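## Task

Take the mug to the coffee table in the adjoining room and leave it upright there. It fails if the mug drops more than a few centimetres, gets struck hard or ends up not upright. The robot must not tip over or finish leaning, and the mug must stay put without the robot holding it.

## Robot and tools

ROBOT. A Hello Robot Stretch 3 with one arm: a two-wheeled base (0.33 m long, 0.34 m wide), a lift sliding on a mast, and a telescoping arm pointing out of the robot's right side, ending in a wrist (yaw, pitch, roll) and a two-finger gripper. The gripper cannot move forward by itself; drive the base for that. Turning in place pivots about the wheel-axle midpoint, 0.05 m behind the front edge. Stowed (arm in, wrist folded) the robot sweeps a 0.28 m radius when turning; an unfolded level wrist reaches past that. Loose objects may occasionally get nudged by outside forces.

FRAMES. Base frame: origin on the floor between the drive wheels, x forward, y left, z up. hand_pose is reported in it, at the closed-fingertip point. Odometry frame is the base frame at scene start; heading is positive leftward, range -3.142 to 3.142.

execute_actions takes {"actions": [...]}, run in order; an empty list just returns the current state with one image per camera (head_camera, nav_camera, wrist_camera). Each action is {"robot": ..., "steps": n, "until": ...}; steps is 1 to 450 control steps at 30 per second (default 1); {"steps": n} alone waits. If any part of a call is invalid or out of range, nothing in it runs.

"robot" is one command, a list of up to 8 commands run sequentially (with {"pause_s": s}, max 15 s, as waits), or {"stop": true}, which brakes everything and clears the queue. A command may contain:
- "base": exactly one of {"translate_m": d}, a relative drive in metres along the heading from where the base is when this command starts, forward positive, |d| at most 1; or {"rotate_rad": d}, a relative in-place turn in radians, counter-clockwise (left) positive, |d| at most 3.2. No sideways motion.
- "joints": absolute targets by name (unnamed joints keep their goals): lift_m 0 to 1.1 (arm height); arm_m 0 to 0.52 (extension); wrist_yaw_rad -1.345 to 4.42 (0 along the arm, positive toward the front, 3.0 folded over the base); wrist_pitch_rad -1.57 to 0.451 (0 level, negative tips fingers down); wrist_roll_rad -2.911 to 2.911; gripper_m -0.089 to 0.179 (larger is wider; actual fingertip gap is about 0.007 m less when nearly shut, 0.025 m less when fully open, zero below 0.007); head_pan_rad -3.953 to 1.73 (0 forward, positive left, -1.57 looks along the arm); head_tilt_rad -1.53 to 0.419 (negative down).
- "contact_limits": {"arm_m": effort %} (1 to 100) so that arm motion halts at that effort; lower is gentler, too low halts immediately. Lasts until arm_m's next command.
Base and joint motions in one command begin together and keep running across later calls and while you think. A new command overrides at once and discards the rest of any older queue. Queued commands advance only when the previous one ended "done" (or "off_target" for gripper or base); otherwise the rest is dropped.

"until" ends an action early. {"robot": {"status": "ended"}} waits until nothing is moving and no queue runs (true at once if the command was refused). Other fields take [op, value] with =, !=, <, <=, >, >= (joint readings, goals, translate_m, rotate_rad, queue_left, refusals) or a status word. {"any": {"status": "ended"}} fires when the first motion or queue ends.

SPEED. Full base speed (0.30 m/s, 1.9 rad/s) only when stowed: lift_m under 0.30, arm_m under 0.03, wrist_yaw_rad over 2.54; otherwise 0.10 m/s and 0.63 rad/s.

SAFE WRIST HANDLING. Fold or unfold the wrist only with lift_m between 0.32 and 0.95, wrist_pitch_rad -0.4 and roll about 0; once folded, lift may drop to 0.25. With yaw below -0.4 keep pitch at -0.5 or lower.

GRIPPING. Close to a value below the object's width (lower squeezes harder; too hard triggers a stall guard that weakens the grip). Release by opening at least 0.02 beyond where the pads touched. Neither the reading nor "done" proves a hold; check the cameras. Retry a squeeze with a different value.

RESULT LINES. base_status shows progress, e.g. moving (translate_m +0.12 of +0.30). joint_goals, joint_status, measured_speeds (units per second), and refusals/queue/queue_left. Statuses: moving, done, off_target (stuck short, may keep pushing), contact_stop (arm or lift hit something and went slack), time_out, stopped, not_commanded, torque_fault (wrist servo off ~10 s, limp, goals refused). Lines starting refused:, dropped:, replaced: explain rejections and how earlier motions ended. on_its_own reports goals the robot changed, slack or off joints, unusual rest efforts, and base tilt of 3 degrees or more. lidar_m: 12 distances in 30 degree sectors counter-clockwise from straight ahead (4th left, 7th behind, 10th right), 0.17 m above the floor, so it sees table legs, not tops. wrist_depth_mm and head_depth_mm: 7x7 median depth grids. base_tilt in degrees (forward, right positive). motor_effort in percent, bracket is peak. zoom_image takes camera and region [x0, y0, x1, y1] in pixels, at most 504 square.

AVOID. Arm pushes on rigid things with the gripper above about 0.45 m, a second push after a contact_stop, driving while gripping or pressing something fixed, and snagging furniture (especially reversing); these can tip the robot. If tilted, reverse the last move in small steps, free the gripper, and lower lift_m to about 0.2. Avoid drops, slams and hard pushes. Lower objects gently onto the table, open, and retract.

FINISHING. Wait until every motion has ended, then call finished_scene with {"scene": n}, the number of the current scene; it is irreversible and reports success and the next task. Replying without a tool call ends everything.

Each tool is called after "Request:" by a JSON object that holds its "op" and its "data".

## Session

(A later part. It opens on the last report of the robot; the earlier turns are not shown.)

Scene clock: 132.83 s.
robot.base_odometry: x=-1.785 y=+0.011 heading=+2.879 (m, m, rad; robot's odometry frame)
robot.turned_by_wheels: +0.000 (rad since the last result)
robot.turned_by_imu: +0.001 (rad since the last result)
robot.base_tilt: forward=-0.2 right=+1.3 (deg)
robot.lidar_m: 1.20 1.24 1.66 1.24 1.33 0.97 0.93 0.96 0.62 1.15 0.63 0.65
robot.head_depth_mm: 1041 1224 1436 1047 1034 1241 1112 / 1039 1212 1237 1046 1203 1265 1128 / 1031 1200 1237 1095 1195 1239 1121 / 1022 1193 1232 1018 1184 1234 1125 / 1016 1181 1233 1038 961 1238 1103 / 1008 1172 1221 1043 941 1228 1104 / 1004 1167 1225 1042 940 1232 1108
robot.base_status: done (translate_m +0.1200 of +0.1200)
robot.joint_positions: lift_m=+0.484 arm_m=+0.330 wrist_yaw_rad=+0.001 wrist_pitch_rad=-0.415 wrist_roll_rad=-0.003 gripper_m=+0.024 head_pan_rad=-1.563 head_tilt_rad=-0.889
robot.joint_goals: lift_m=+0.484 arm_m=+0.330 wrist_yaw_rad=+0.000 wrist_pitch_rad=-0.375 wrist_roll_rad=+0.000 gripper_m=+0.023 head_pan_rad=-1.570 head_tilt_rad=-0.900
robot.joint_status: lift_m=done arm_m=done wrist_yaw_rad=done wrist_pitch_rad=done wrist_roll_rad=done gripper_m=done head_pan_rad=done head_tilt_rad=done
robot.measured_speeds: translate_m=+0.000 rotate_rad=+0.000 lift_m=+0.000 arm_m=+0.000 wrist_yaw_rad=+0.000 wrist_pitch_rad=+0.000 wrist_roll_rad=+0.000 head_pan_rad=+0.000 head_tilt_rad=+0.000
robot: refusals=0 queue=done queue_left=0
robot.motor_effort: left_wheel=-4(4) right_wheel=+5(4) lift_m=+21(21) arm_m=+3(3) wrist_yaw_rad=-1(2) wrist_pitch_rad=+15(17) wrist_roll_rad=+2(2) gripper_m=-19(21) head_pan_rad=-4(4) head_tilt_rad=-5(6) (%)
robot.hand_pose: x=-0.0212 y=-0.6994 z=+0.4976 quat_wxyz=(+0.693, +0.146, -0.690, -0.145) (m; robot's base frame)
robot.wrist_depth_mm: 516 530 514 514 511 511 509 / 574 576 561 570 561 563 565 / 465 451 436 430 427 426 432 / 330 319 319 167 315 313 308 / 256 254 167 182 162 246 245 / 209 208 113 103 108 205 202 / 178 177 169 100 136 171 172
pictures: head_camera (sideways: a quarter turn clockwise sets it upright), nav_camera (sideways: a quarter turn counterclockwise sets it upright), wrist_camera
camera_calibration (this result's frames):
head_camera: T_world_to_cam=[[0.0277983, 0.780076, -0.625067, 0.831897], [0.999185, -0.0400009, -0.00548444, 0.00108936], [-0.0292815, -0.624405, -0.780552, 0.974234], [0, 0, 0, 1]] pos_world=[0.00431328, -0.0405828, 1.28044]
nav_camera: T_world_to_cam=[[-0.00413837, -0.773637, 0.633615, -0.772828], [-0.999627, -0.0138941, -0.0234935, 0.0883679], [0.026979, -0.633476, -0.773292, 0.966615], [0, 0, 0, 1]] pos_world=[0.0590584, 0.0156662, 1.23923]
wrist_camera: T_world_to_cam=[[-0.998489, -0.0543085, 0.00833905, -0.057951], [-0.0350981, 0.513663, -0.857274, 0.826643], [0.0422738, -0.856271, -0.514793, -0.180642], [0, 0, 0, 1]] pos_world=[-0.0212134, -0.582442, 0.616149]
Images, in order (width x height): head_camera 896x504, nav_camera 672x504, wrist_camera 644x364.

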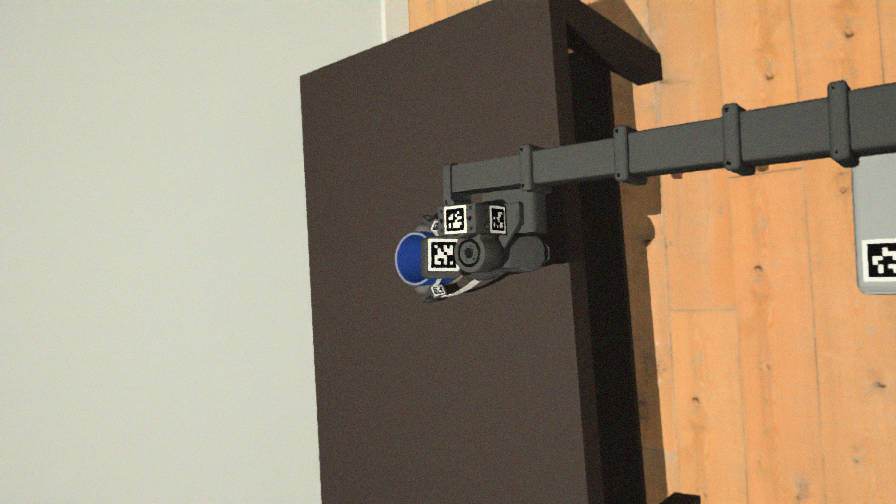

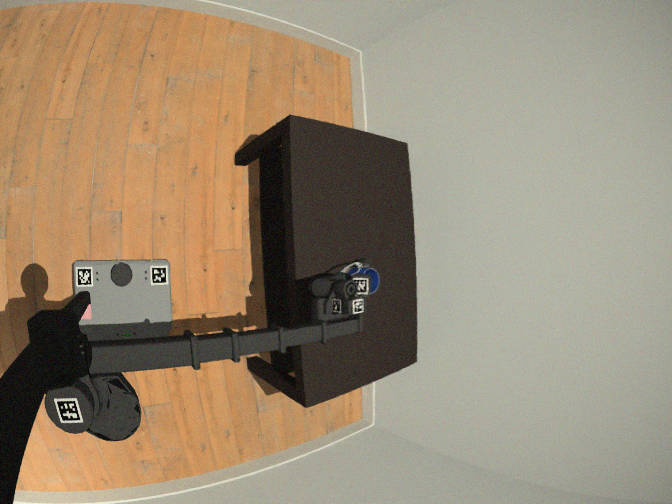

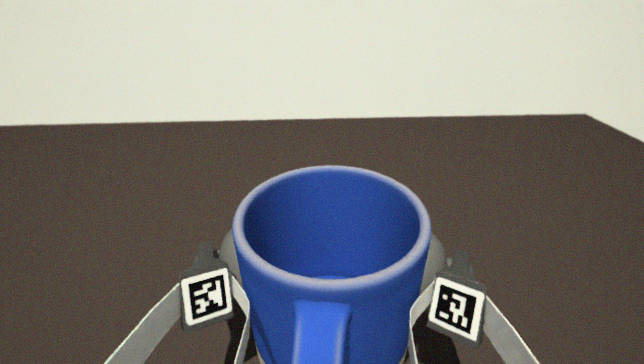

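The mug is touching the table, so I'll release it and pull the arm back.

Request:
{"op": "execute_actions", "data": {"actions": [{"robot":{"joints":{"gripper_m":0.17,"wrist_pitch_rad":-0.4}},"steps":60,"until":{"robot":{"status":"ended"}}},{"robot":{"joints":{"arm_m":0.2,"lift_m":0.52}},"steps":90,"until":{"robot":{"status":"ended"}}}]}}

Scene clock: 137.93 s.
robot.base_odometry: x=-1.785 y=+0.011 heading=+2.879 (m, m, rad; robot's odometry frame)
robot.turned_by_wheels: +0.000 (rad since the last result)
robot.turned_by_imu: +0.001 (rad since the last result)
robot.base_tilt: forward=-0.2 right=+1.3 (deg)
robot.lidar_m: 1.20 1.24 1.67 1.24 1.33 0.97 0.93 0.96 0.62 1.15 0.63 0.65
robot.head_depth_mm: 1049 1223 1426 1052 1038 1240 1111 / 1039 1212 1235 1049 1203 1254 - / 1030 1200 1229 1044 - 1226 1127 / 1025 1191 1232 1021 - 1232 1124 / 1017 1179 1231 1041 962 1235 1106 / 1011 1173 1222 1040 943 1233 1109 / 1004 1166 1225 1041 937 1230 1101
robot.base_status: done (translate_m +0.1200 of +0.1200)
robot.joint_positions: lift_m=+0.520 arm_m=+0.200 wrist_yaw_rad=+0.001 wrist_pitch_rad=-0.414 wrist_roll_rad=-0.003 gripper_m=+0.170 head_pan_rad=-1.563 head_tilt_rad=-0.889
robot.joint_goals: lift_m=+0.520 arm_m=+0.200 wrist_yaw_rad=+0.000 wrist_pitch_rad=-0.400 wrist_roll_rad=+0.000 gripper_m=+0.170 head_pan_rad=-1.570 head_tilt_rad=-0.900
robot.joint_status: lift_m=done arm_m=done wrist_yaw_rad=done wrist_pitch_rad=done wrist_roll_rad=done gripper_m=done head_pan_rad=done head_tilt_rad=done
robot.measured_speeds: translate_m=+0.000 rotate_rad=+0.000 lift_m=+0.000 arm_m=+0.000 wrist_yaw_rad=+0.000 wrist_pitch_rad=+0.000 wrist_roll_rad=+0.000 head_pan_rad=+0.000 head_tilt_rad=+0.000
robot: refusals=0 queue=done queue_left=0
robot.motor_effort: left_wheel=-4(4) right_wheel=+4(3) lift_m=+29(30) arm_m=-3(4) wrist_yaw_rad=-2(1) wrist_pitch_rad=+5(14) wrist_roll_rad=+2(2) gripper_m=+1(86) head_pan_rad=-3(4) head_tilt_rad=-5(5) (%)
robot.hand_pose: x=-0.0212 y=-0.5702 z=+0.5333 quat_wxyz=(+0.693, +0.146, -0.691, -0.145) (m; robot's base frame)
robot.wrist_depth_mm: 640 650 653 637 643 646 629 / 712 700 717 700 693 679 687 / 564 557 545 534 520 515 738 / 403 398 393 250 390 385 380 / 316 320 310 269 305 304 299 / 261 256 255 254 253 252 247 / 213 214 217 216 213 213 217
pictures: head_camera (sideways: a quarter turn clockwise sets it upright), nav_camera (sideways: a quarter turn counterclockwise sets it upright), wrist_camera
camera_calibration (this result's frames):
head_camera: T_world_to_cam=[[0.0277983, 0.780076, -0.625067, 0.831897], [0.999185, -0.0400009, -0.00548443, 0.00108936], [-0.0292815, -0.624405, -0.780552, 0.974234], [0, 0, 0, 1]] pos_world=[0.00431328, -0.0405828, 1.28044]
nav_camera: T_world_to_cam=[[-0.00413837, -0.773637, 0.633615, -0.772828], [-0.999627, -0.0138941, -0.0234935, 0.0883679], [0.026979, -0.633476, -0.773292, 0.966614], [0, 0, 0, 1]] pos_world=[0.0590584, 0.0156662, 1.23923]
wrist_camera: T_world_to_cam=[[-0.99849, -0.0542908, 0.00837116, -0.0512456], [-0.0350905, 0.513135, -0.85759, 0.790833], [0.0422637, -0.856589, -0.514266, -0.0521186], [0, 0, 0, 1]] pos_world=[-0.0212148, -0.453231, 0.651837]
Images, in order (width x height): head_camera 896x504, nav_camera 672x504, wrist_camera 644x364.

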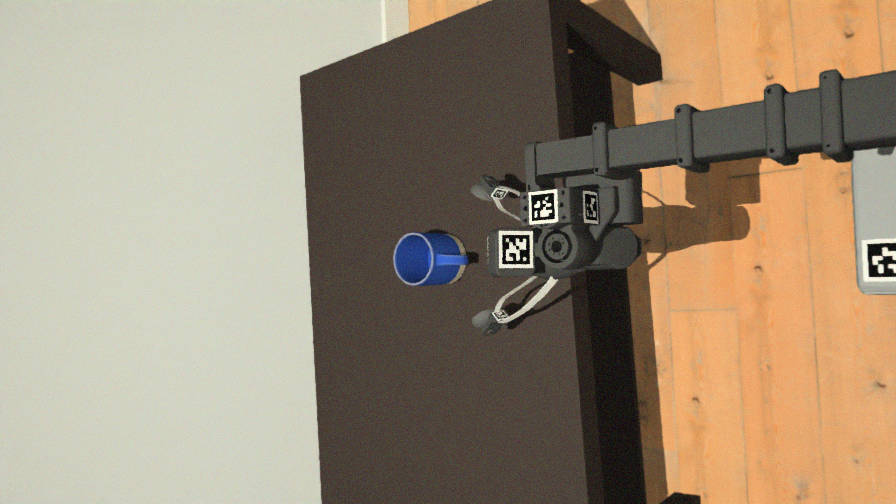

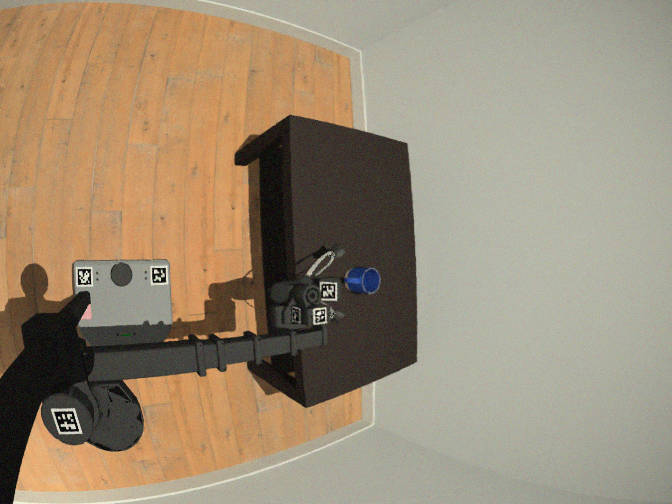

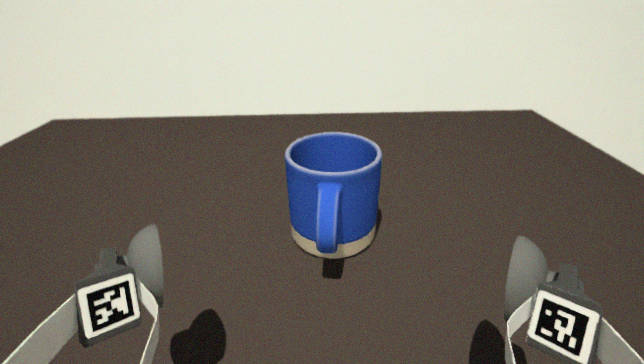

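Request:
{"op": "finished_scene", "data": {"scene": 2}}

The scene is finished: the task was done.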